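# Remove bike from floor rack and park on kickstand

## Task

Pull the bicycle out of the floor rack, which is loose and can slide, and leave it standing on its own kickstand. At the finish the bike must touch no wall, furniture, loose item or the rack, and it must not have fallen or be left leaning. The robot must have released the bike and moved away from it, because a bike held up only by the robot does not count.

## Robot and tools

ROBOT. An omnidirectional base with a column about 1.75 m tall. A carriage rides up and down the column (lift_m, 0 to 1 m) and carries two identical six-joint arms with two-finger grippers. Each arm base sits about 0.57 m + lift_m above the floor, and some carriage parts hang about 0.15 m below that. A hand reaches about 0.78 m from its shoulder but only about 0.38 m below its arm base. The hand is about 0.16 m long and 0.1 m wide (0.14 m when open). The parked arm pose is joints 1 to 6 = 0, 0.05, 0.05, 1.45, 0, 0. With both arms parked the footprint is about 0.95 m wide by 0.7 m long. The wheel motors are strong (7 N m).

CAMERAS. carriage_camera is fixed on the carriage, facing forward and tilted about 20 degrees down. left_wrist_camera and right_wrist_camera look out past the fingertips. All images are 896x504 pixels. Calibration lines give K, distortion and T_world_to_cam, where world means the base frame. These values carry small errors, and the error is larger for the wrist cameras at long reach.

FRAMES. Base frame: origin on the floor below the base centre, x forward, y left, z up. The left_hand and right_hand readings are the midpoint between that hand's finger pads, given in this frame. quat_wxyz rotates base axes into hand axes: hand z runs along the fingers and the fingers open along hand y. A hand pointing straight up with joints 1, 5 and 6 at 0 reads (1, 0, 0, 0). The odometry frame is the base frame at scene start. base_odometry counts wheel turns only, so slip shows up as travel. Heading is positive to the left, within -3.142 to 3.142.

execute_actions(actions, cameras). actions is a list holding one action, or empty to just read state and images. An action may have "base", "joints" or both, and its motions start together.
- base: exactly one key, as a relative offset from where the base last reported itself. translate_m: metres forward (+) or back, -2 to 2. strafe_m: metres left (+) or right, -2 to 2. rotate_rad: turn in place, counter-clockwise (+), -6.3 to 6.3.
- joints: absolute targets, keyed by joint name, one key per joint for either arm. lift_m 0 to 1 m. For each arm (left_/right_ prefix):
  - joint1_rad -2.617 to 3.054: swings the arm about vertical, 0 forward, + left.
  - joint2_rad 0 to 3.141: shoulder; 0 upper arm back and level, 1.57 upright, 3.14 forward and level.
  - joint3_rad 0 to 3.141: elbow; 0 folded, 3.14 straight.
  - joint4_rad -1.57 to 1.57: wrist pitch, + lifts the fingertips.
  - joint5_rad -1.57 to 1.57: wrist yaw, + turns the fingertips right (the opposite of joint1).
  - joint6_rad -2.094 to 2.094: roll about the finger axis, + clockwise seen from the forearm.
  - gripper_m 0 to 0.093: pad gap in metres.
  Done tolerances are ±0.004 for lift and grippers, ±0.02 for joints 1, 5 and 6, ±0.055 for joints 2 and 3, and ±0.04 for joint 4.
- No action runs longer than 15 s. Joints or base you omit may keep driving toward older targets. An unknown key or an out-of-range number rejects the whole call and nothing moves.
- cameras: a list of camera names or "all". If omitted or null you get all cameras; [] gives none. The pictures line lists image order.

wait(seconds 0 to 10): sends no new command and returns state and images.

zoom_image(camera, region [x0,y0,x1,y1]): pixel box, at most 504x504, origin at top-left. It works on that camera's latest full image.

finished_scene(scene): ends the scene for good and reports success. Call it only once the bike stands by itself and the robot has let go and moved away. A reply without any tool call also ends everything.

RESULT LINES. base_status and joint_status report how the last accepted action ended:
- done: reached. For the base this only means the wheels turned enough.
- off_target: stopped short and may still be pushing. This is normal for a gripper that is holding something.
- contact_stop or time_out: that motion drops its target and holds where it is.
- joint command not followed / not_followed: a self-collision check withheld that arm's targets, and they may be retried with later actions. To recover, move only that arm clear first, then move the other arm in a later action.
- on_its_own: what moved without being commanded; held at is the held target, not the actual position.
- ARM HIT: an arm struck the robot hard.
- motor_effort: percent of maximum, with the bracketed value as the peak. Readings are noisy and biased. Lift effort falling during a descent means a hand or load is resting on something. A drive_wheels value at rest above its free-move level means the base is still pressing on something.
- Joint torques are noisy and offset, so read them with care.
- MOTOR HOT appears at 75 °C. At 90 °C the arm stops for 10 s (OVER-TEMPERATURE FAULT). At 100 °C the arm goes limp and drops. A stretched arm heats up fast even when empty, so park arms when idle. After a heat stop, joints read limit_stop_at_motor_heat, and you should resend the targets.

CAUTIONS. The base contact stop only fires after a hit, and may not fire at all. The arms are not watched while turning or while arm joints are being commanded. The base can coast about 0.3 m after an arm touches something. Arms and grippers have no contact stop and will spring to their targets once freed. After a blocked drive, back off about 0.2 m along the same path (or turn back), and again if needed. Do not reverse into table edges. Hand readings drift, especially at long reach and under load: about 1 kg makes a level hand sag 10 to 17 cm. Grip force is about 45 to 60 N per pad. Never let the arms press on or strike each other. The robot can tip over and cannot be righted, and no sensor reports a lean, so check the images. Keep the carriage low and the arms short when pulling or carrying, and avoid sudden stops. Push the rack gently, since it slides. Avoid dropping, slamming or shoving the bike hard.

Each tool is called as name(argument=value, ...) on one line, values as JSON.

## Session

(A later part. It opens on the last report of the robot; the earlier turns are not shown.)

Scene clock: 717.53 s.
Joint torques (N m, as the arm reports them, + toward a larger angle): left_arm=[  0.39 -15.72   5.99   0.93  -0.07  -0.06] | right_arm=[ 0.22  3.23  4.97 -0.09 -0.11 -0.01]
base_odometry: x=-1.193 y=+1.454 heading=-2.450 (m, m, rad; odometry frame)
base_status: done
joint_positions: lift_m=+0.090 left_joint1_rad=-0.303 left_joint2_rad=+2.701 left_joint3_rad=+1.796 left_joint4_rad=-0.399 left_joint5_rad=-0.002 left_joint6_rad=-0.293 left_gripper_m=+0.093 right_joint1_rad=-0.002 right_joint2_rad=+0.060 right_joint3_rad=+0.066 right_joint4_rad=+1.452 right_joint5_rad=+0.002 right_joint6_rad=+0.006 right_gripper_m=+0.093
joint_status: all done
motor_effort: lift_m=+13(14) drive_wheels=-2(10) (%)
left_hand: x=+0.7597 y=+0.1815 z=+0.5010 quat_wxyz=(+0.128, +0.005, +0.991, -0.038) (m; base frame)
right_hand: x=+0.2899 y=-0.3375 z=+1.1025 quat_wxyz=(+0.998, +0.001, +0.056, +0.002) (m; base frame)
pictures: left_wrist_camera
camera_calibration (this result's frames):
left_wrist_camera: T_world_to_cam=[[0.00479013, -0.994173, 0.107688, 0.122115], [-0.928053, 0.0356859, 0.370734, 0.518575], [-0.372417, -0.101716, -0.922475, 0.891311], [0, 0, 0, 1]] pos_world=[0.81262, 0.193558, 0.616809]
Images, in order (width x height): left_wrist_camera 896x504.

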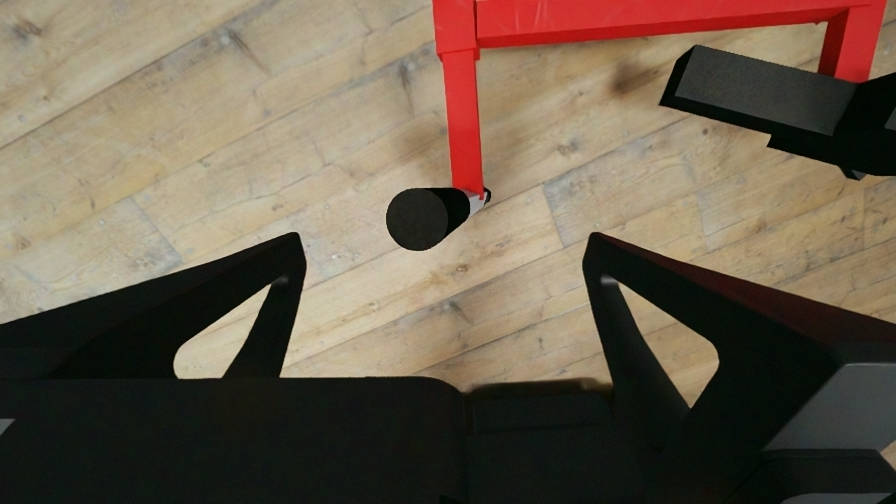

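execute_actions(actions=[{"joints":{"lift_m":0.0}}], cameras=["left_wrist_camera"])

execute_actions(actions=[{"joints":{"left_gripper_m":0.0}}], cameras=["left_wrist_camera"])

execute_actions(actions=[{"base":{"translate_m":0.06},"joints":{"lift_m":0.13}}], cameras=["carriage_camera","left_wrist_camera"])

Scene clock: 724.53 s.
Joint torques (N m, as the arm reports them, + toward a larger angle): left_arm=[  0.33 -15.39   6.07   0.92  -0.08  -0.05] | right_arm=[ 0.24  3.21  5.   -0.08 -0.11 -0.03]
base_odometry: x=-1.193 y=+1.454 heading=-2.450 (m, m, rad; odometry frame)
base_status: not commanded
joint_positions: lift_m=+0.000 left_joint1_rad=-0.303 left_joint2_rad=+2.697 left_joint3_rad=+1.796 left_joint4_rad=-0.400 left_joint5_rad=-0.002 left_joint6_rad=-0.293 left_gripper_m=+0.093 right_joint1_rad=-0.002 right_joint2_rad=+0.060 right_joint3_rad=+0.066 right_joint4_rad=+1.452 right_joint5_rad=+0.002 right_joint6_rad=+0.006 right_gripper_m=+0.093
joint_status: all done
motor_effort: lift_m=+13(12) drive_wheels=-3(3) (%)
left_hand: x=+0.7607 y=+0.1812 z=+0.4130 quat_wxyz=(+0.129, +0.005, +0.991, -0.039) (m; base frame)
right_hand: x=+0.2900 y=-0.3375 z=+1.0126 quat_wxyz=(+0.998, +0.001, +0.056, +0.002) (m; base frame)
pictures: left_wrist_camera
camera_calibration (this result's frames):
left_wrist_camera: T_world_to_cam=[[0.00443557, -0.994062, 0.108721, 0.131118], [-0.929263, 0.0360642, 0.367655, 0.554186], [-0.369392, -0.102662, -0.923585, 0.808804], [0, 0, 0, 1]] pos_world=[0.813169, 0.193386, 0.528995]
Images, in order (width x height): left_wrist_camera 896x504.

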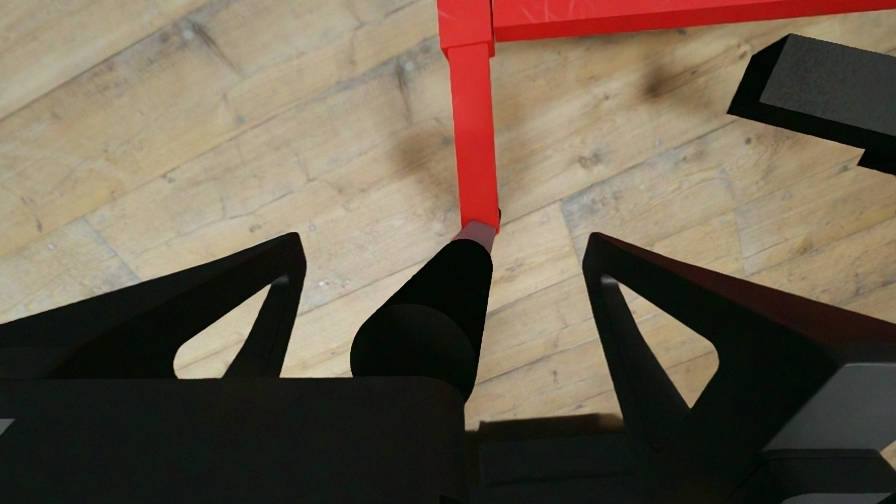

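Scene clock: 725.27 s.
Joint torques (N m, as the arm reports them, + toward a larger angle): left_arm=[  0.13 -15.44   5.95   0.94  -0.17   0.01] | right_arm=[ 0.23  3.25  4.99 -0.1  -0.11 -0.01]
base_odometry: x=-1.193 y=+1.454 heading=-2.450 (m, m, rad; odometry frame)
base_status: not commanded
joint_positions: lift_m=+0.000 left_joint1_rad=-0.300 left_joint2_rad=+2.697 left_joint3_rad=+1.796 left_joint4_rad=-0.399 left_joint5_rad=+0.009 left_joint6_rad=-0.298 left_gripper_m=+0.023 right_joint1_rad=-0.002 right_joint2_rad=+0.060 right_joint3_rad=+0.066 right_joint4_rad=+1.452 right_joint5_rad=+0.002 right_joint6_rad=+0.006 right_gripper_m=+0.093
joint_status: left_gripper_m off_target (ended at +0.023, target +0.000)
motor_effort: lift_m=+15(14) drive_wheels=-3(3) (%)
left_hand: x=+0.7608 y=+0.1807 z=+0.4131 quat_wxyz=(+0.128, +0.001, +0.991, -0.044) (m; base frame)
right_hand: x=+0.2900 y=-0.3375 z=+1.0126 quat_wxyz=(+0.998, +0.001, +0.056, +0.002) (m; base frame)
pictures: left_wrist_camera
camera_calibration (this result's frames):
left_wrist_camera: T_world_to_cam=[[0.00983588, -0.992622, 0.12085, 0.121298], [-0.928479, 0.0358044, 0.369654, 0.552935], [-0.371254, -0.115842, -0.921277, 0.811735], [0, 0, 0, 1]] pos_world=[0.813556, 0.194639, 0.52878]
Images, in order (width x height): left_wrist_camera 896x504.

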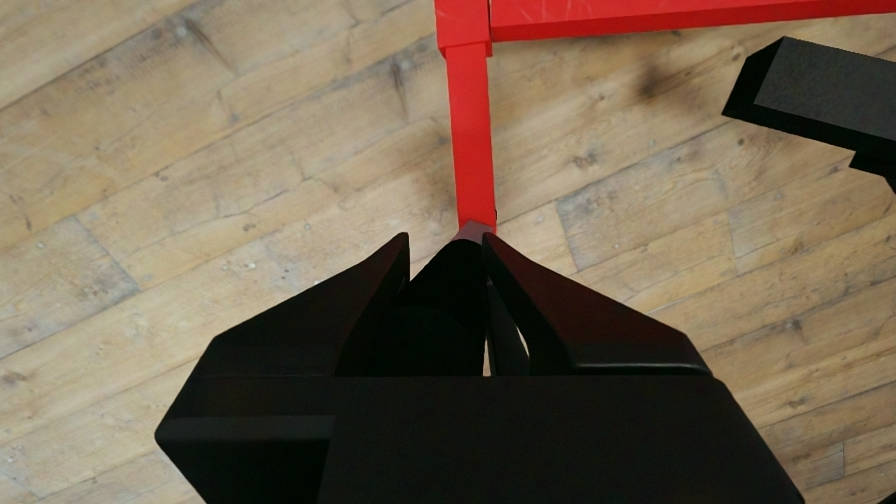

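Scene clock: 726.47 s.
Joint torques (N m, as the arm reports them, + toward a larger angle): left_arm=[  1.07 -27.48   6.56  -0.25  -0.33   0.18] | right_arm=[ 0.25  3.24  5.12 -0.05 -0.12 -0.02]
base_odometry: x=-1.213 y=+1.437 heading=-2.448 (m, m, rad; odometry frame)
base_status: translate_m contact_stop (by the wheels' count: +0.026 of +0.060)
joint_positions: lift_m=+0.129 left_joint1_rad=-0.313 left_joint2_rad=+2.856 left_joint3_rad=+1.775 left_joint4_rad=-0.293 left_joint5_rad=+0.028 left_joint6_rad=-0.317 left_gripper_m=+0.022 right_joint1_rad=-0.002 right_joint2_rad=+0.059 right_joint3_rad=+0.064 right_joint4_rad=+1.449 right_joint5_rad=+0.002 right_joint6_rad=+0.006 right_gripper_m=+0.093
joint_status: all done
motor_effort: lift_m=+22(23) drive_wheels=-4(15) (%)
left_hand: x=+0.7254 y=+0.1816 z=+0.4652 quat_wxyz=(+0.089, -0.001, +0.995, -0.044) (m; base frame)
right_hand: x=+0.2911 y=-0.3375 z=+1.1409 quat_wxyz=(+0.998, +0.001, +0.059, +0.002) (m; base frame)
pictures: carriage_camera, left_wrist_camera
camera_calibration (this result's frames):
carriage_camera: T_world_to_cam=[[0.0541726, -0.998366, 0.0181988, -0.0319348], [-0.36568, -0.0367951, -0.930013, 1.10723], [0.929163, 0.0437263, -0.367076, 0.249572], [0, 0, 0, 1]] pos_world=[0.174729, -0.00205481, 1.12193]
left_wrist_camera: T_world_to_cam=[[0.0204557, -0.992709, 0.118786, 0.1095], [-0.896486, 0.0343843, 0.441736, 0.444263], [-0.4426, -0.115526, -0.889246, 0.883489], [0, 0, 0, 1]] pos_world=[0.787068, 0.195491, 0.576386]
Images, in order (width x height): carriage_camera 896x504, left_wrist_camera 896x504.

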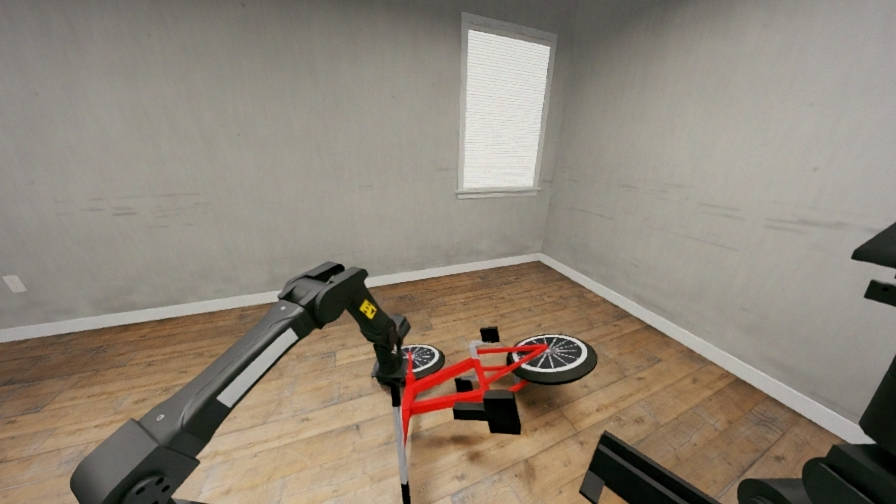

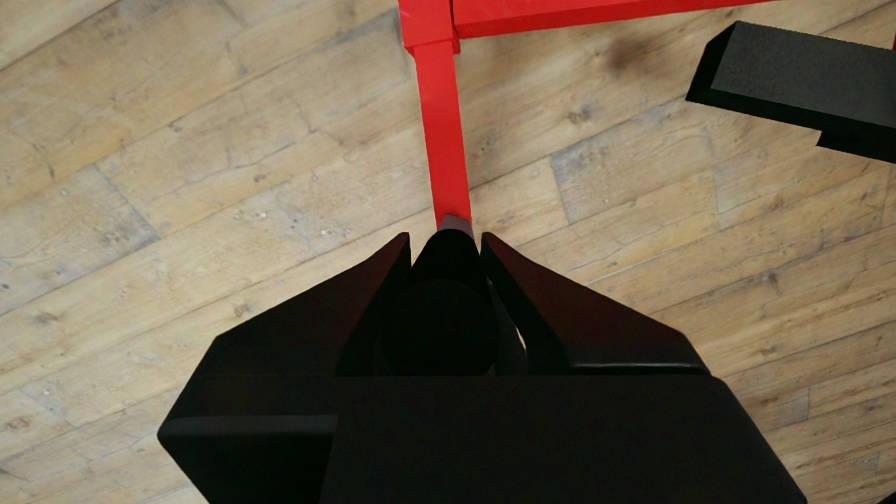

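execute_actions(actions=[{"base":{"translate_m":0.1},"joints":{"lift_m":0.18,"left_joint3_rad":1.85}}], cameras=["carriage_camera","left_wrist_camera"])

Scene clock: 732.40 s.
Joint torques (N m, as the arm reports them, + toward a larger angle): left_arm=[  3.36 -26.06   9.34   1.76  -1.21   0.4 ] | right_arm=[ 0.22  3.25  5.09 -0.06 -0.1  -0.02]
base_odometry: x=-1.289 y=+1.373 heading=-2.448 (m, m, rad; odometry frame)
base_status: done
joint_positions: lift_m=+0.179 left_joint1_rad=-0.345 left_joint2_rad=+2.832 left_joint3_rad=+1.781 left_joint4_rad=-0.564 left_joint5_rad=+0.137 left_joint6_rad=-0.342 left_gripper_m=+0.022 right_joint1_rad=-0.002 right_joint2_rad=+0.059 right_joint3_rad=+0.064 right_joint4_rad=+1.449 right_joint5_rad=+0.002 right_joint6_rad=+0.006 right_gripper_m=+0.093
joint_status: left_joint3_rad off_target (ended at +1.781, target +1.850); the others done
motor_effort: lift_m=+20(24) drive_wheels=+4(13) (%)
left_hand: x=+0.6623 y=+0.1681 z=+0.5237 quat_wxyz=(-0.043, +0.000, +0.997, -0.057) (m; base frame)
right_hand: x=+0.2911 y=-0.3375 z=+1.1910 quat_wxyz=(+0.998, +0.001, +0.059, +0.002) (m; base frame)
pictures: carriage_camera, left_wrist_camera
camera_calibration (this result's frames):
carriage_camera: T_world_to_cam=[[0.0541726, -0.998366, 0.0181988, -0.0328466], [-0.36568, -0.0367951, -0.930013, 1.15383], [0.929163, 0.0437263, -0.367076, 0.267964], [0, 0, 0, 1]] pos_world=[0.174729, -0.00205481, 1.17203]
left_wrist_camera: T_world_to_cam=[[0.0386776, -0.989814, 0.137012, 0.0682887], [-0.74936, 0.0619737, 0.659256, 0.146365], [-0.661032, -0.12817, -0.73933, 0.974351], [0, 0, 0, 1]] pos_world=[0.751116, 0.183405, 0.614518]
Images, in order (width x height): carriage_camera 896x504, left_wrist_camera 896x504.

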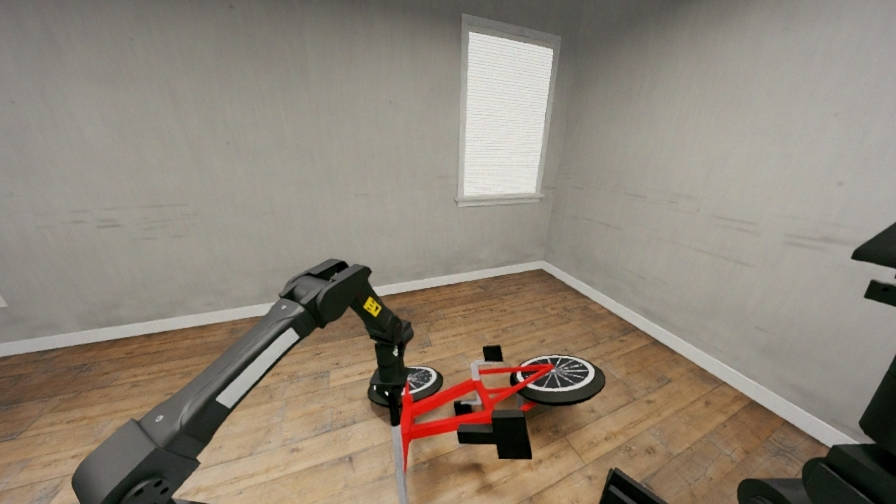

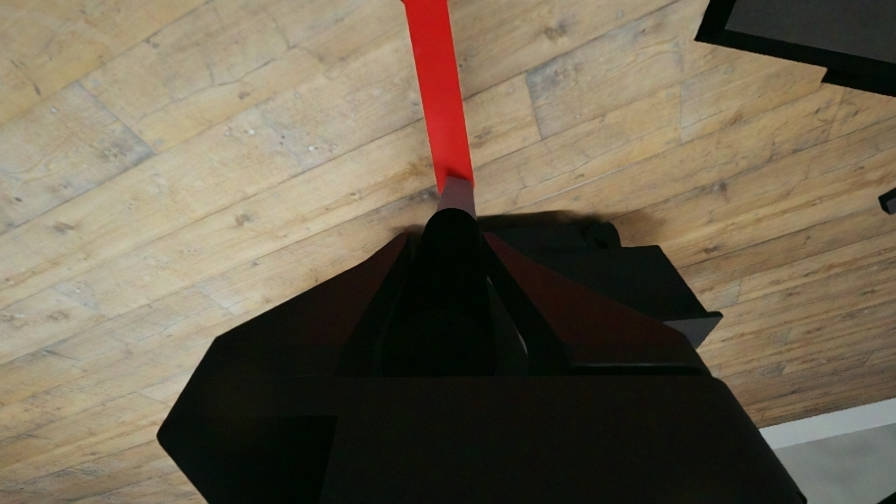

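execute_actions(actions=[{"base":{"translate_m":0.07},"joints":{"lift_m":0.25,"left_joint4_rad":-0.55}}], cameras=["carriage_camera"])

execute_actions(actions=[{"base":{"translate_m":0.08},"joints":{"lift_m":0.3,"left_joint4_rad":-0.6}}], cameras=["carriage_camera"])

Scene clock: 738.40 s.
Joint torques (N m, as the arm reports them, + toward a larger angle): left_arm=[  2.9  -25.99   8.32   0.26  -1.33   0.43] | right_arm=[ 0.24  3.22  5.05 -0.09 -0.1  -0.02]
base_odometry: x=-1.343 y=+1.328 heading=-2.447 (m, m, rad; odometry frame)
base_status: done
joint_positions: lift_m=+0.249 left_joint1_rad=-0.339 left_joint2_rad=+2.828 left_joint3_rad=+1.795 left_joint4_rad=-0.544 left_joint5_rad=+0.149 left_joint6_rad=-0.343 left_gripper_m=+0.022 right_joint1_rad=-0.002 right_joint2_rad=+0.059 right_joint3_rad=+0.064 right_joint4_rad=+1.449 right_joint5_rad=+0.002 right_joint6_rad=+0.006 right_gripper_m=+0.093
joint_status: all done
motor_effort: lift_m=+20(27) drive_wheels=+3(12) (%)
left_hand: x=+0.6739 y=+0.1646 z=+0.5976 quat_wxyz=(-0.028, -0.003, +0.997, -0.069) (m; base frame)
right_hand: x=+0.2909 y=-0.3375 z=+1.2610 quat_wxyz=(+0.998, +0.001, +0.058, +0.002) (m; base frame)
pictures: carriage_camera
camera_calibration (this result's frames):
carriage_camera: T_world_to_cam=[[0.0541726, -0.998366, 0.0181988, -0.0341203], [-0.36568, -0.0367951, -0.930013, 1.21892], [0.929163, 0.0437263, -0.367076, 0.293655], [0, 0, 0, 1]] pos_world=[0.174729, -0.00205481, 1.24202]
Images, in order (width x height): carriage_camera 896x504.

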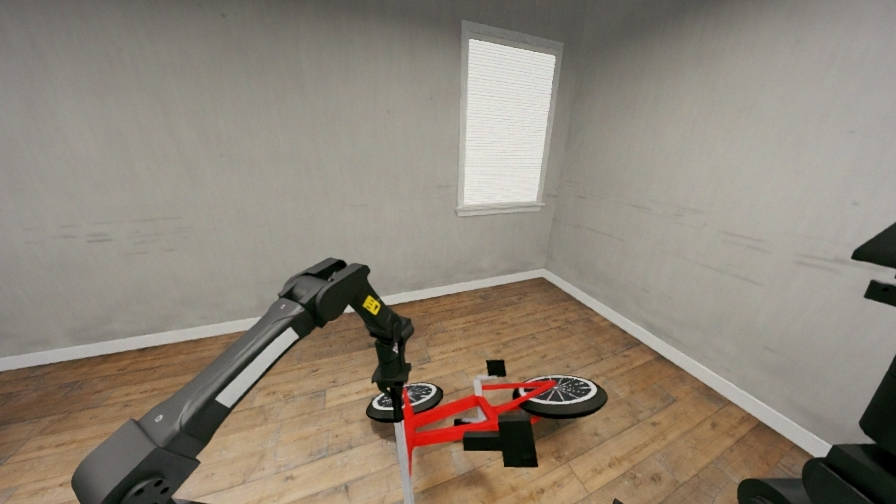

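Scene clock: 739.90 s.
Joint torques (N m, as the arm reports them, + toward a larger angle): left_arm=[  2.77 -25.27   8.38   0.04  -1.68   0.6 ] | right_arm=[ 0.24  3.25  5.16 -0.09 -0.11 -0.01]
MOTOR HOT: a motor of the left arm reached 75 °C. Now the hottest motor of the left arm, joint 2 (shoulder), reports 76 °C. The controller's stop level is 90 °C. To cool a motor, set the load down, stop pushing, or move to a pose that needs little force.
base_odometry: x=-1.404 y=+1.277 heading=-2.447 (m, m, rad; odometry frame)
base_status: done
joint_positions: lift_m=+0.299 left_joint1_rad=-0.336 left_joint2_rad=+2.821 left_joint3_rad=+1.795 left_joint4_rad=-0.578 left_joint5_rad=+0.194 left_joint6_rad=-0.363 left_gripper_m=+0.022 right_joint1_rad=-0.002 right_joint2_rad=+0.059 right_joint3_rad=+0.064 right_joint4_rad=+1.450 right_joint5_rad=+0.002 right_joint6_rad=+0.006 right_gripper_m=+0.093
joint_status: all done
motor_effort: lift_m=+21(24) drive_wheels=+3(9) (%)
left_hand: x=+0.6665 y=+0.1606 z=+0.6522 quat_wxyz=(-0.049, -0.015, +0.995, -0.085) (m; base frame)
right_hand: x=+0.2908 y=-0.3375 z=+1.3110 quat_wxyz=(+0.998, +0.001, +0.058, +0.002) (m; base frame)
pictures: carriage_camera
camera_calibration (this result's frames):
carriage_camera: T_world_to_cam=[[0.0541726, -0.998366, 0.0181988, -0.0350292], [-0.36568, -0.0367951, -0.930013, 1.26536], [0.929163, 0.0437263, -0.367076, 0.311988], [0, 0, 0, 1]] pos_world=[0.174729, -0.00205481, 1.29197]
Images, in order (width x height): carriage_camera 896x504.

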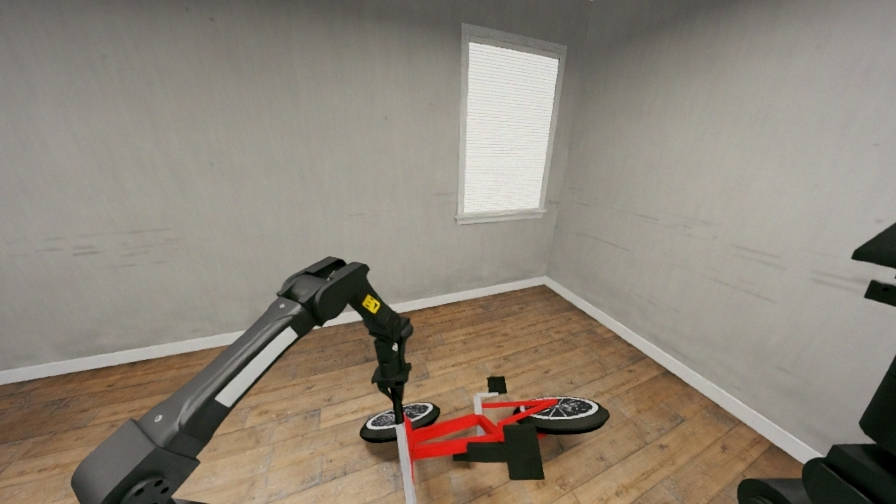

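Progressing; continue fast.

execute_actions(actions=[{"base":{"translate_m":0.13},"joints":{"lift_m":0.36,"left_joint4_rad":-0.6}}], cameras=["carriage_camera"])

execute_actions(actions=[{"base":{"translate_m":0.15},"joints":{"lift_m":0.39,"left_joint4_rad":-0.6}}], cameras=["carriage_camera","left_wrist_camera"])

Scene clock: 745.80 s.
Joint torques (N m, as the arm reports them, + toward a larger angle): left_arm=[  1.72 -27.95   8.31  -0.92  -1.76   0.89] | right_arm=[ 0.23  3.24  5.05 -0.03 -0.11 -0.02]
MOTOR HOT: still on. Now the hottest motor of the left arm, joint 2 (shoulder), reports 84 °C; the controller's stop level is 90 °C.
base_odometry: x=-1.428 y=+1.257 heading=-2.446 (m, m, rad; odometry frame)
base_status: translate_m contact_stop (by the wheels' count: +0.031 of +0.130)
joint_positions: lift_m=+0.359 left_joint1_rad=-0.322 left_joint2_rad=+2.875 left_joint3_rad=+1.795 left_joint4_rad=-0.456 left_joint5_rad=+0.200 left_joint6_rad=-0.394 left_gripper_m=+0.023 right_joint1_rad=-0.002 right_joint2_rad=+0.059 right_joint3_rad=+0.063 right_joint4_rad=+1.445 right_joint5_rad=+0.002 right_joint6_rad=+0.006 right_gripper_m=+0.093
joint_status: left_joint4_rad off_target (ended at -0.456, target -0.600); the others done
motor_effort: lift_m=+23(26) drive_wheels=-3(9) (%)
left_hand: x=+0.6789 y=+0.1616 z=+0.6894 quat_wxyz=(-0.018, -0.034, +0.994, -0.100) (m; base frame)
right_hand: x=+0.2922 y=-0.3375 z=+1.3704 quat_wxyz=(+0.998, +0.001, +0.061, +0.002) (m; base frame)
pictures: carriage_camera
camera_calibration (this result's frames):
carriage_camera: T_world_to_cam=[[0.0541726, -0.998366, 0.0181988, -0.0361182], [-0.36568, -0.0367951, -0.930013, 1.32101], [0.929163, 0.0437263, -0.367076, 0.333953], [0, 0, 0, 1]] pos_world=[0.174729, -0.00205481, 1.3518]
Images, in order (width x height): carriage_camera 896x504.

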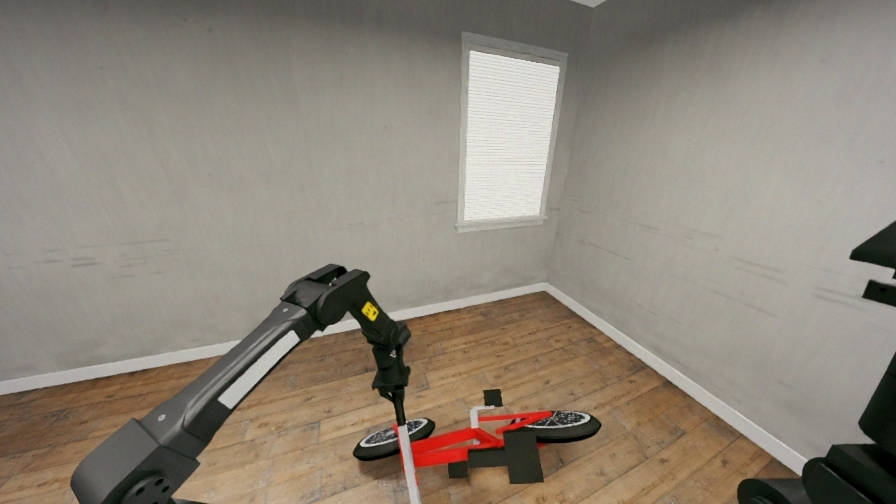

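not run: a stop came earlier in this reply.

execute_actions(actions=[{"base":{"translate_m":0.2},"joints":{"lift_m":0.34,"left_joint3_rad":1.9}}], cameras=["carriage_camera"])

Scene clock: 759.57 s.
Joint torques (N m, as the arm reports them, + toward a larger angle): left_arm=[  3.04 -20.67   7.6    0.16  -2.61   1.87] | right_arm=[ 0.23  3.23  5.17 -0.02 -0.12 -0.02]
OVER-TEMPERATURE FAULT: ARM HELD. Joint 2 (shoulder) of the left arm reached the stop level of 90 °C, and the controller stopped that arm for 10 seconds, its drives kept at the targets that they had. The left arm did not run this call's action whole. At the stop's end the left arm was STILL HOT (90 °C). That arm now holds where it stopped, its gripper keeps the opening and the squeeze that it had, and both accept commands again. The stop level (90 °C) of the left arm is off for another 299 seconds; until then the only stop for heat is at a drive's own limit (100 °C).
MOTOR HOT: still on. Now the hottest motor of the left arm, joint 2 (shoulder), reports 90 °C.
base_odometry: x=-1.581 y=+1.128 heading=-2.445 (m, m, rad; odometry frame)
base_status: done
joint_positions: lift_m=+0.340 left_joint1_rad=-0.340 left_joint2_rad=+2.758 left_joint3_rad=+1.870 left_joint4_rad=-0.548 left_joint5_rad=+0.302 left_joint6_rad=-0.494 left_gripper_m=+0.025 right_joint1_rad=-0.002 right_joint2_rad=+0.059 right_joint3_rad=+0.063 right_joint4_rad=+1.446 right_joint5_rad=+0.002 right_joint6_rad=+0.006 right_gripper_m=+0.093
joint_status: all done
on_its_own: left_joint4_rad moved -0.092 toward your old target -0.600
motor_effort: lift_m=+15(17) drive_wheels=-3(8) (%)
left_hand: x=+0.7135 y=+0.1230 z=+0.7411 quat_wxyz=(+0.000, -0.066, +0.984, -0.164) (m; base frame)
right_hand: x=+0.2920 y=-0.3375 z=+1.3514 quat_wxyz=(+0.998, +0.001, +0.060, +0.002) (m; base frame)
pictures: carriage_camera
camera_calibration (this result's frames):
carriage_camera: T_world_to_cam=[[0.0541726, -0.998366, 0.0181988, -0.0357709], [-0.36568, -0.0367951, -0.930013, 1.30327], [0.929163, 0.0437263, -0.367076, 0.326947], [0, 0, 0, 1]] pos_world=[0.174729, -0.00205481, 1.33272]
Images, in order (width x height): carriage_camera 896x504.

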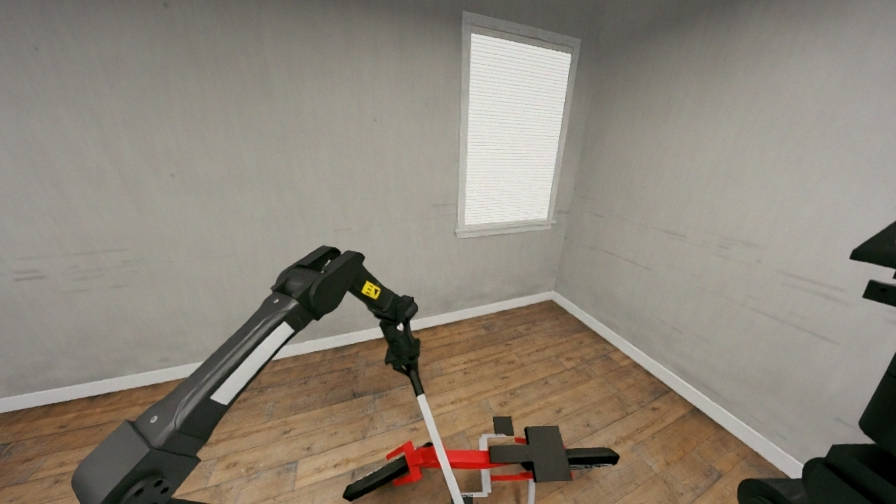

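execute_actions(actions=[{"base":{"translate_m":0.05},"joints":{"lift_m":0.33,"left_joint3_rad":1.87}}])

Scene clock: 766.90 s.
Joint torques (N m, as the arm reports them, + toward a larger angle): left_arm=[  2.49 -17.34   5.71   0.26  -1.78   1.31] | right_arm=[ 0.24  3.28  5.06 -0.05 -0.12 -0.01]
MOTOR HOT: still on. Now the hottest motor of the left arm, joint 2 (shoulder), reports 90 °C; the controller's stop level is 90 °C. That level is off on the left arm for another 292 seconds.
base_odometry: x=-1.619 y=+1.096 heading=-2.445 (m, m, rad; odometry frame)
base_status: done
joint_positions: lift_m=+0.330 left_joint1_rad=-0.332 left_joint2_rad=+2.719 left_joint3_rad=+1.870 left_joint4_rad=-0.552 left_joint5_rad=+0.205 left_joint6_rad=-0.435 left_gripper_m=+0.024 right_joint1_rad=-0.002 right_joint2_rad=+0.058 right_joint3_rad=+0.063 right_joint4_rad=+1.448 right_joint5_rad=+0.002 right_joint6_rad=+0.006 right_gripper_m=+0.093
joint_status: all done
motor_effort: lift_m=+13(13) drive_wheels=-3(7) (%)
left_hand: x=+0.7307 y=+0.1380 z=+0.7463 quat_wxyz=(+0.040, -0.042, +0.990, -0.126) (m; base frame)
right_hand: x=+0.2913 y=-0.3375 z=+1.3417 quat_wxyz=(+0.998, +0.001, +0.059, +0.002) (m; base frame)
pictures: carriage_camera, left_wrist_camera, right_wrist_camera
camera_calibration (this result's frames):
carriage_camera: T_world_to_cam=[[0.0541726, -0.998366, 0.0181988, -0.0355937], [-0.36568, -0.0367951, -0.930013, 1.29421], [0.929163, 0.0437263, -0.367076, 0.323373], [0, 0, 0, 1]] pos_world=[0.174729, -0.00205481, 1.32298]
left_wrist_camera: T_world_to_cam=[[0.102552, -0.954148, 0.281219, -0.153882], [-0.851566, 0.0619054, 0.52058, 0.230931], [-0.514119, -0.292863, -0.806172, 1.14555], [0, 0, 0, 1]] pos_world=[0.801383, 0.174367, 0.846566]
right_wrist_camera: T_world_to_cam=[[0.0431945, -0.998786, -0.0236745, -0.317404], [0.710797, 0.0473747, -0.7018, 0.749667], [0.70207, 0.0134862, 0.71198, -1.0296], [0, 0, 0, 1]] pos_world=[0.203697, -0.338649, 1.25165]
Images, in order (width x height): carriage_camera 896x504, left_wrist_camera 896x504, right_wrist_camera 896x504.

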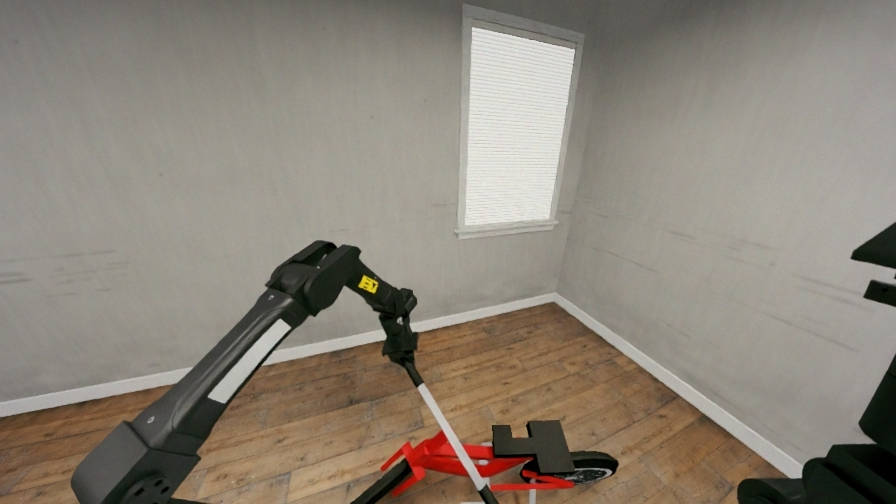

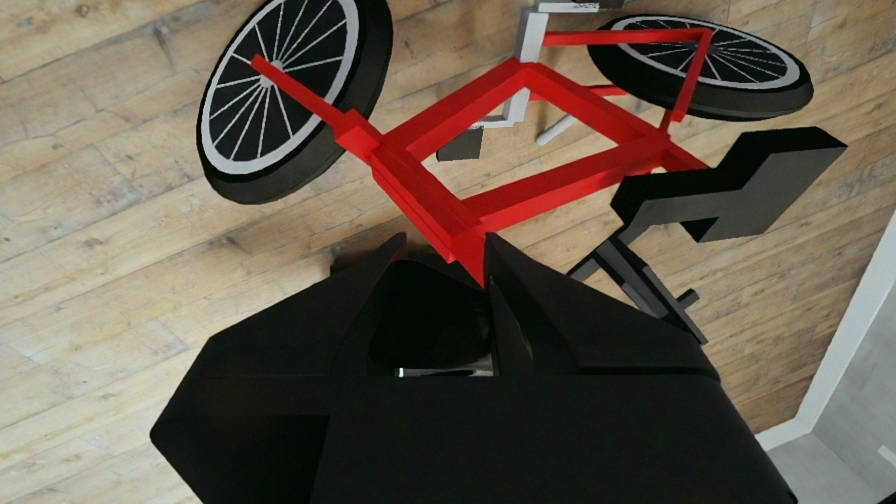

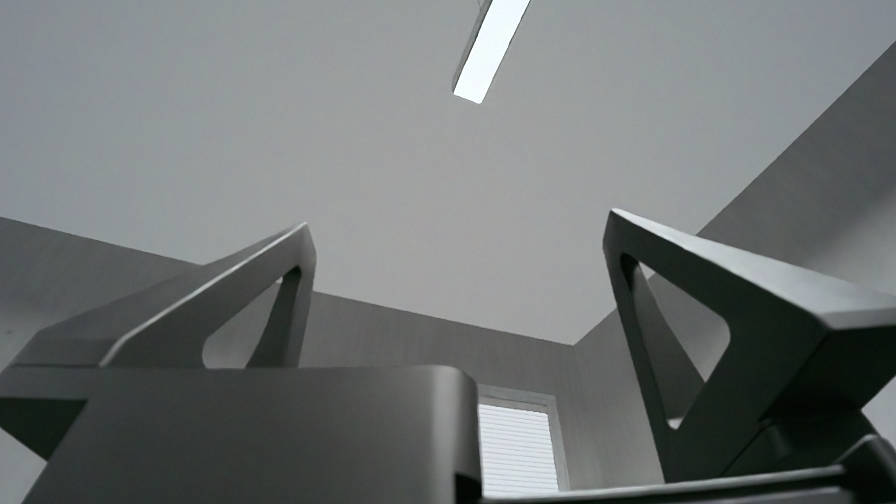

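execute_actions(actions=[{"base":{"translate_m":0.06},"joints":{"lift_m":0.31,"left_joint3_rad":1.87}}], cameras=["carriage_camera","left_wrist_camera"])

Scene clock: 773.00 s.
Joint torques (N m, as the arm reports them, + toward a larger angle): left_arm=[  3.89 -15.43   5.46   1.74  -1.64   0.42] | right_arm=[ 0.22  3.33  5.17 -0.03 -0.1  -0.02]
MOTOR HOT: still on. Now the hottest motor of the left arm, joint 2 (shoulder), reports 87 °C; the controller's stop level is 90 °C. That level is off on the left arm for another 286 seconds.
base_odometry: x=-1.665 y=+1.058 heading=-2.444 (m, m, rad; odometry frame)
base_status: done
joint_positions: lift_m=+0.310 left_joint1_rad=-0.350 left_joint2_rad=+2.700 left_joint3_rad=+1.870 left_joint4_rad=-0.745 left_joint5_rad=+0.192 left_joint6_rad=-0.345 left_gripper_m=+0.024 right_joint1_rad=-0.002 right_joint2_rad=+0.058 right_joint3_rad=+0.063 right_joint4_rad=+1.449 right_joint5_rad=+0.002 right_joint6_rad=+0.006 right_gripper_m=+0.093
joint_status: all done
motor_effort: lift_m=+12(12) drive_wheels=+4(11) (%)
left_hand: x=+0.6889 y=+0.1458 z=+0.7310 quat_wxyz=(-0.034, +0.002, +0.995, -0.090) (m; base frame)
right_hand: x=+0.2911 y=-0.3375 z=+1.3219 quat_wxyz=(+0.998, +0.001, +0.059, +0.002) (m; base frame)
pictures: carriage_camera, left_wrist_camera
camera_calibration (this result's frames):
carriage_camera: T_world_to_cam=[[0.0541726, -0.998366, 0.0181988, -0.0352334], [-0.36568, -0.0367951, -0.930013, 1.2758], [0.929163, 0.0437263, -0.367076, 0.316106], [0, 0, 0, 1]] pos_world=[0.174729, -0.00205481, 1.30318]
left_wrist_camera: T_world_to_cam=[[0.0350027, -0.978785, 0.20188, -0.0297233], [-0.760941, 0.104852, 0.640293, 0.0466062], [-0.647877, -0.176031, -0.741127, 1.14146], [0, 0, 0, 1]] pos_world=[0.776028, 0.166952, 0.822123]
Images, in order (width x height): carriage_camera 896x504, left_wrist_camera 896x504.

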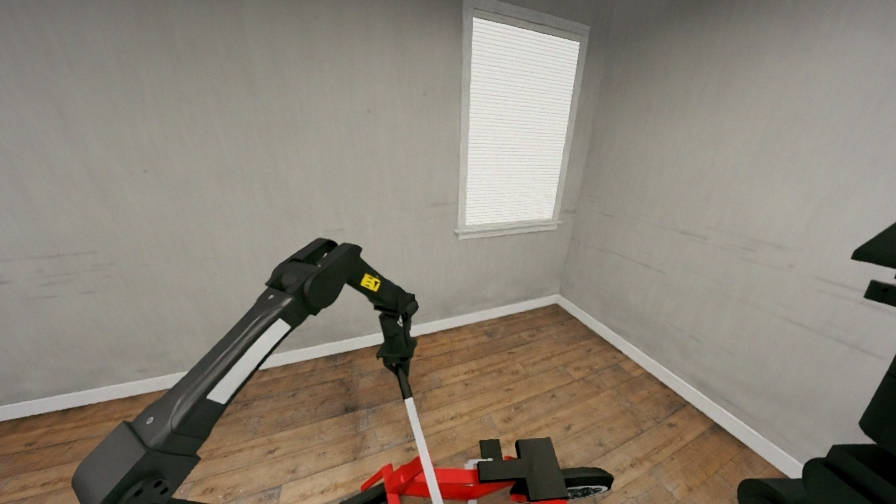

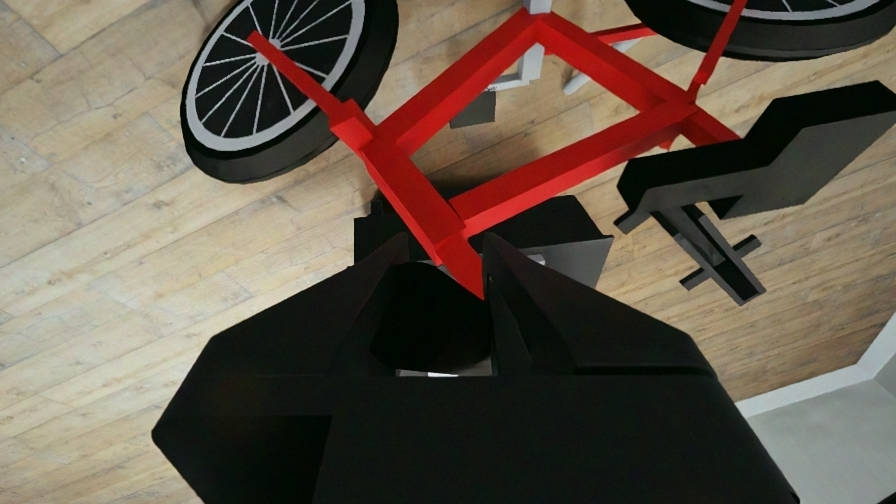

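execute_actions(actions=[{"joints":{"left_joint2_rad":2.85,"left_joint3_rad":2.25,"left_joint4_rad":-0.6}}], cameras=["carriage_camera","left_wrist_camera"])

Scene clock: 782.00 s.
Joint torques (N m, as the arm reports them, + toward a larger angle): left_arm=[  1.81 -17.99   9.96   2.19  -1.26   0.53] | right_arm=[ 0.21  3.3   5.14 -0.06 -0.11 -0.02]
MOTOR HOT: still on. Now the hottest motor of the left arm, joint 2 (shoulder), reports 82 °C; the controller's stop level is 90 °C. That level is off on the left arm for another 277 seconds.
base_odometry: x=-1.665 y=+1.058 heading=-2.444 (m, m, rad; odometry frame)
base_status: not commanded
joint_positions: lift_m=+0.310 left_joint1_rad=-0.324 left_joint2_rad=+2.865 left_joint3_rad=+2.195 left_joint4_rad=-0.766 left_joint5_rad=+0.140 left_joint6_rad=-0.354 left_gripper_m=+0.023 right_joint1_rad=-0.002 right_joint2_rad=+0.058 right_joint3_rad=+0.063 right_joint4_rad=+1.449 right_joint5_rad=+0.002 right_joint6_rad=+0.006 right_gripper_m=+0.093
joint_status: left_joint3_rad off_target (ended at +2.195, target +2.250); left_joint4_rad off_target (ended at -0.766, target -0.600); the others done
motor_effort: lift_m=+12(12) drive_wheels=+4(3) (%)
left_hand: x=+0.7618 y=+0.1438 z=+0.7260 quat_wxyz=(+0.040, -0.011, +0.995, -0.088) (m; base frame)
right_hand: x=+0.2911 y=-0.3375 z=+1.3219 quat_wxyz=(+0.998, +0.001, +0.059, +0.002) (m; base frame)
pictures: carriage_camera, left_wrist_camera
camera_calibration (this result's frames):
carriage_camera: T_world_to_cam=[[0.0541726, -0.998366, 0.0181988, -0.0352333], [-0.36568, -0.0367951, -0.930013, 1.2758], [0.929163, 0.0437263, -0.367076, 0.316105], [0, 0, 0, 1]] pos_world=[0.174729, -0.00205481, 1.30318]
left_wrist_camera: T_world_to_cam=[[0.043557, -0.97794, 0.204293, -0.0415916], [-0.849616, 0.0713217, 0.522557, 0.263264], [-0.5256, -0.196332, -0.827767, 1.15738], [0, 0, 0, 1]] pos_world=[0.833803, 0.16778, 0.828965]
Images, in order (width x height): carriage_camera 896x504, left_wrist_camera 896x504.

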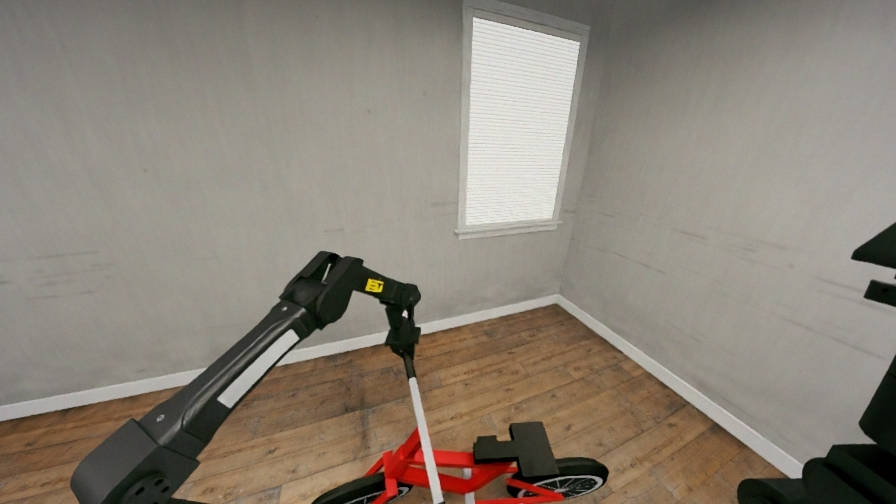

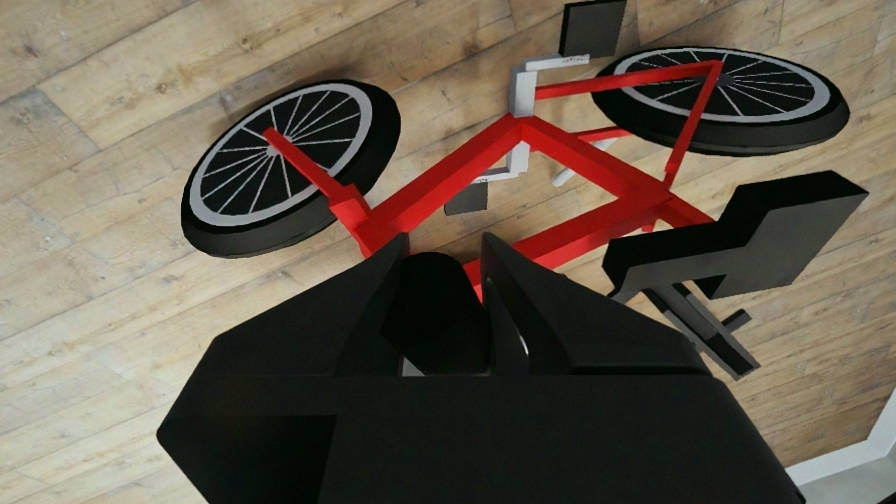

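execute_actions(actions=[{"joints":{"left_joint2_rad":2.92,"left_joint3_rad":2.45,"left_joint4_rad":-0.75,"lift_m":0.29}}], cameras=["carriage_camera","left_wrist_camera"])

Scene clock: 786.50 s.
Joint torques (N m, as the arm reports them, + toward a larger angle): left_arm=[  1.72 -17.97   9.95   1.98  -1.16   0.56] | right_arm=[ 0.24  3.33  5.15 -0.04 -0.1  -0.01]
MOTOR HOT: still on. Now the hottest motor of the left arm, joint 2 (shoulder), reports 82 °C; the controller's stop level is 90 °C. That level is off on the left arm for another 273 seconds.
base_odometry: x=-1.665 y=+1.058 heading=-2.444 (m, m, rad; odometry frame)
base_status: not commanded
joint_positions: lift_m=+0.290 left_joint1_rad=-0.323 left_joint2_rad=+2.928 left_joint3_rad=+2.399 left_joint4_rad=-0.891 left_joint5_rad=+0.126 left_joint6_rad=-0.358 left_gripper_m=+0.023 right_joint1_rad=-0.002 right_joint2_rad=+0.058 right_joint3_rad=+0.063 right_joint4_rad=+1.449 right_joint5_rad=+0.002 right_joint6_rad=+0.006 right_gripper_m=+0.093
joint_status: left_joint4_rad off_target (ended at -0.891, target -0.750); the others done
motor_effort: lift_m=+13(14) drive_wheels=+3(3) (%)
left_hand: x=+0.7821 y=+0.1402 z=+0.7232 quat_wxyz=(+0.050, -0.013, +0.995, -0.084) (m; base frame)
right_hand: x=+0.2911 y=-0.3375 z=+1.3019 quat_wxyz=(+0.998, +0.001, +0.059, +0.002) (m; base frame)
pictures: carriage_camera, left_wrist_camera
camera_calibration (this result's frames):
carriage_camera: T_world_to_cam=[[0.0541726, -0.998366, 0.0181988, -0.034868], [-0.36568, -0.0367951, -0.930013, 1.25713], [0.929163, 0.0437263, -0.367076, 0.308736], [0, 0, 0, 1]] pos_world=[0.174729, -0.00205481, 1.28311]
left_wrist_camera: T_world_to_cam=[[0.0461836, -0.979248, 0.197334, -0.0422525], [-0.859668, 0.0616486, 0.507119, 0.302643], [-0.508761, -0.193062, -0.838981, 1.15946], [0, 0, 0, 1]] pos_world=[0.85201, 0.163814, 0.827623]
Images, in order (width x height): carriage_camera 896x504, left_wrist_camera 896x504.

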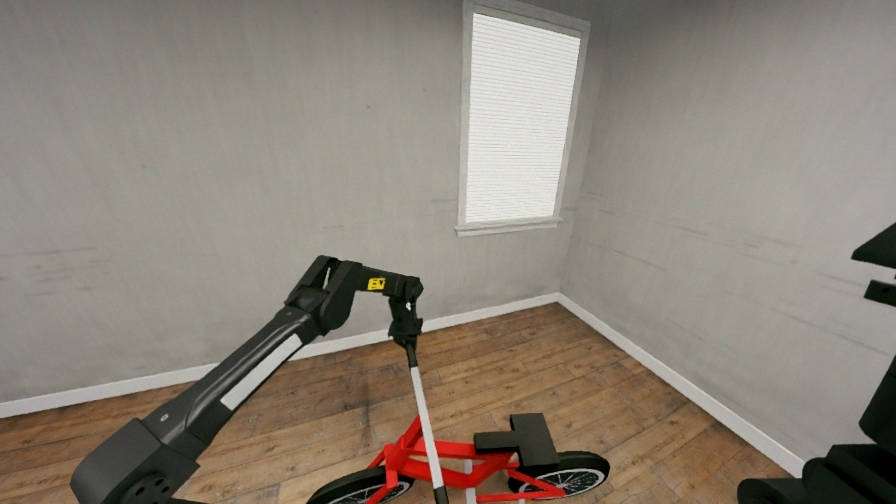

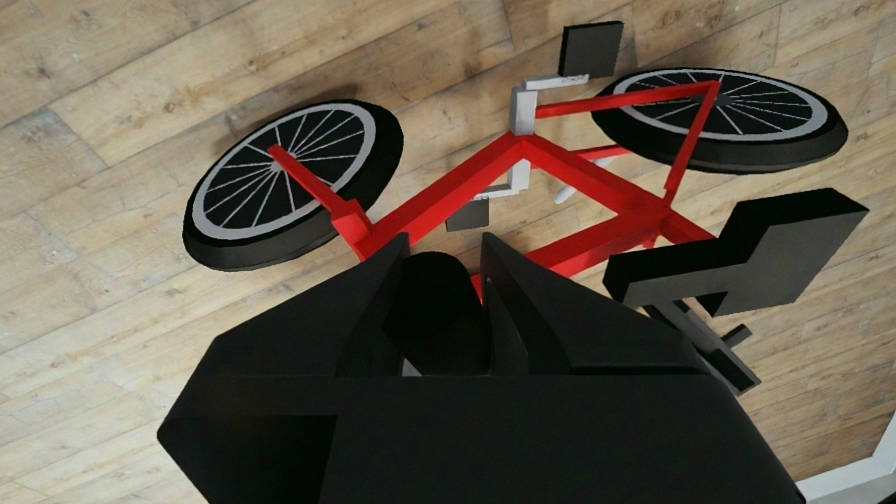

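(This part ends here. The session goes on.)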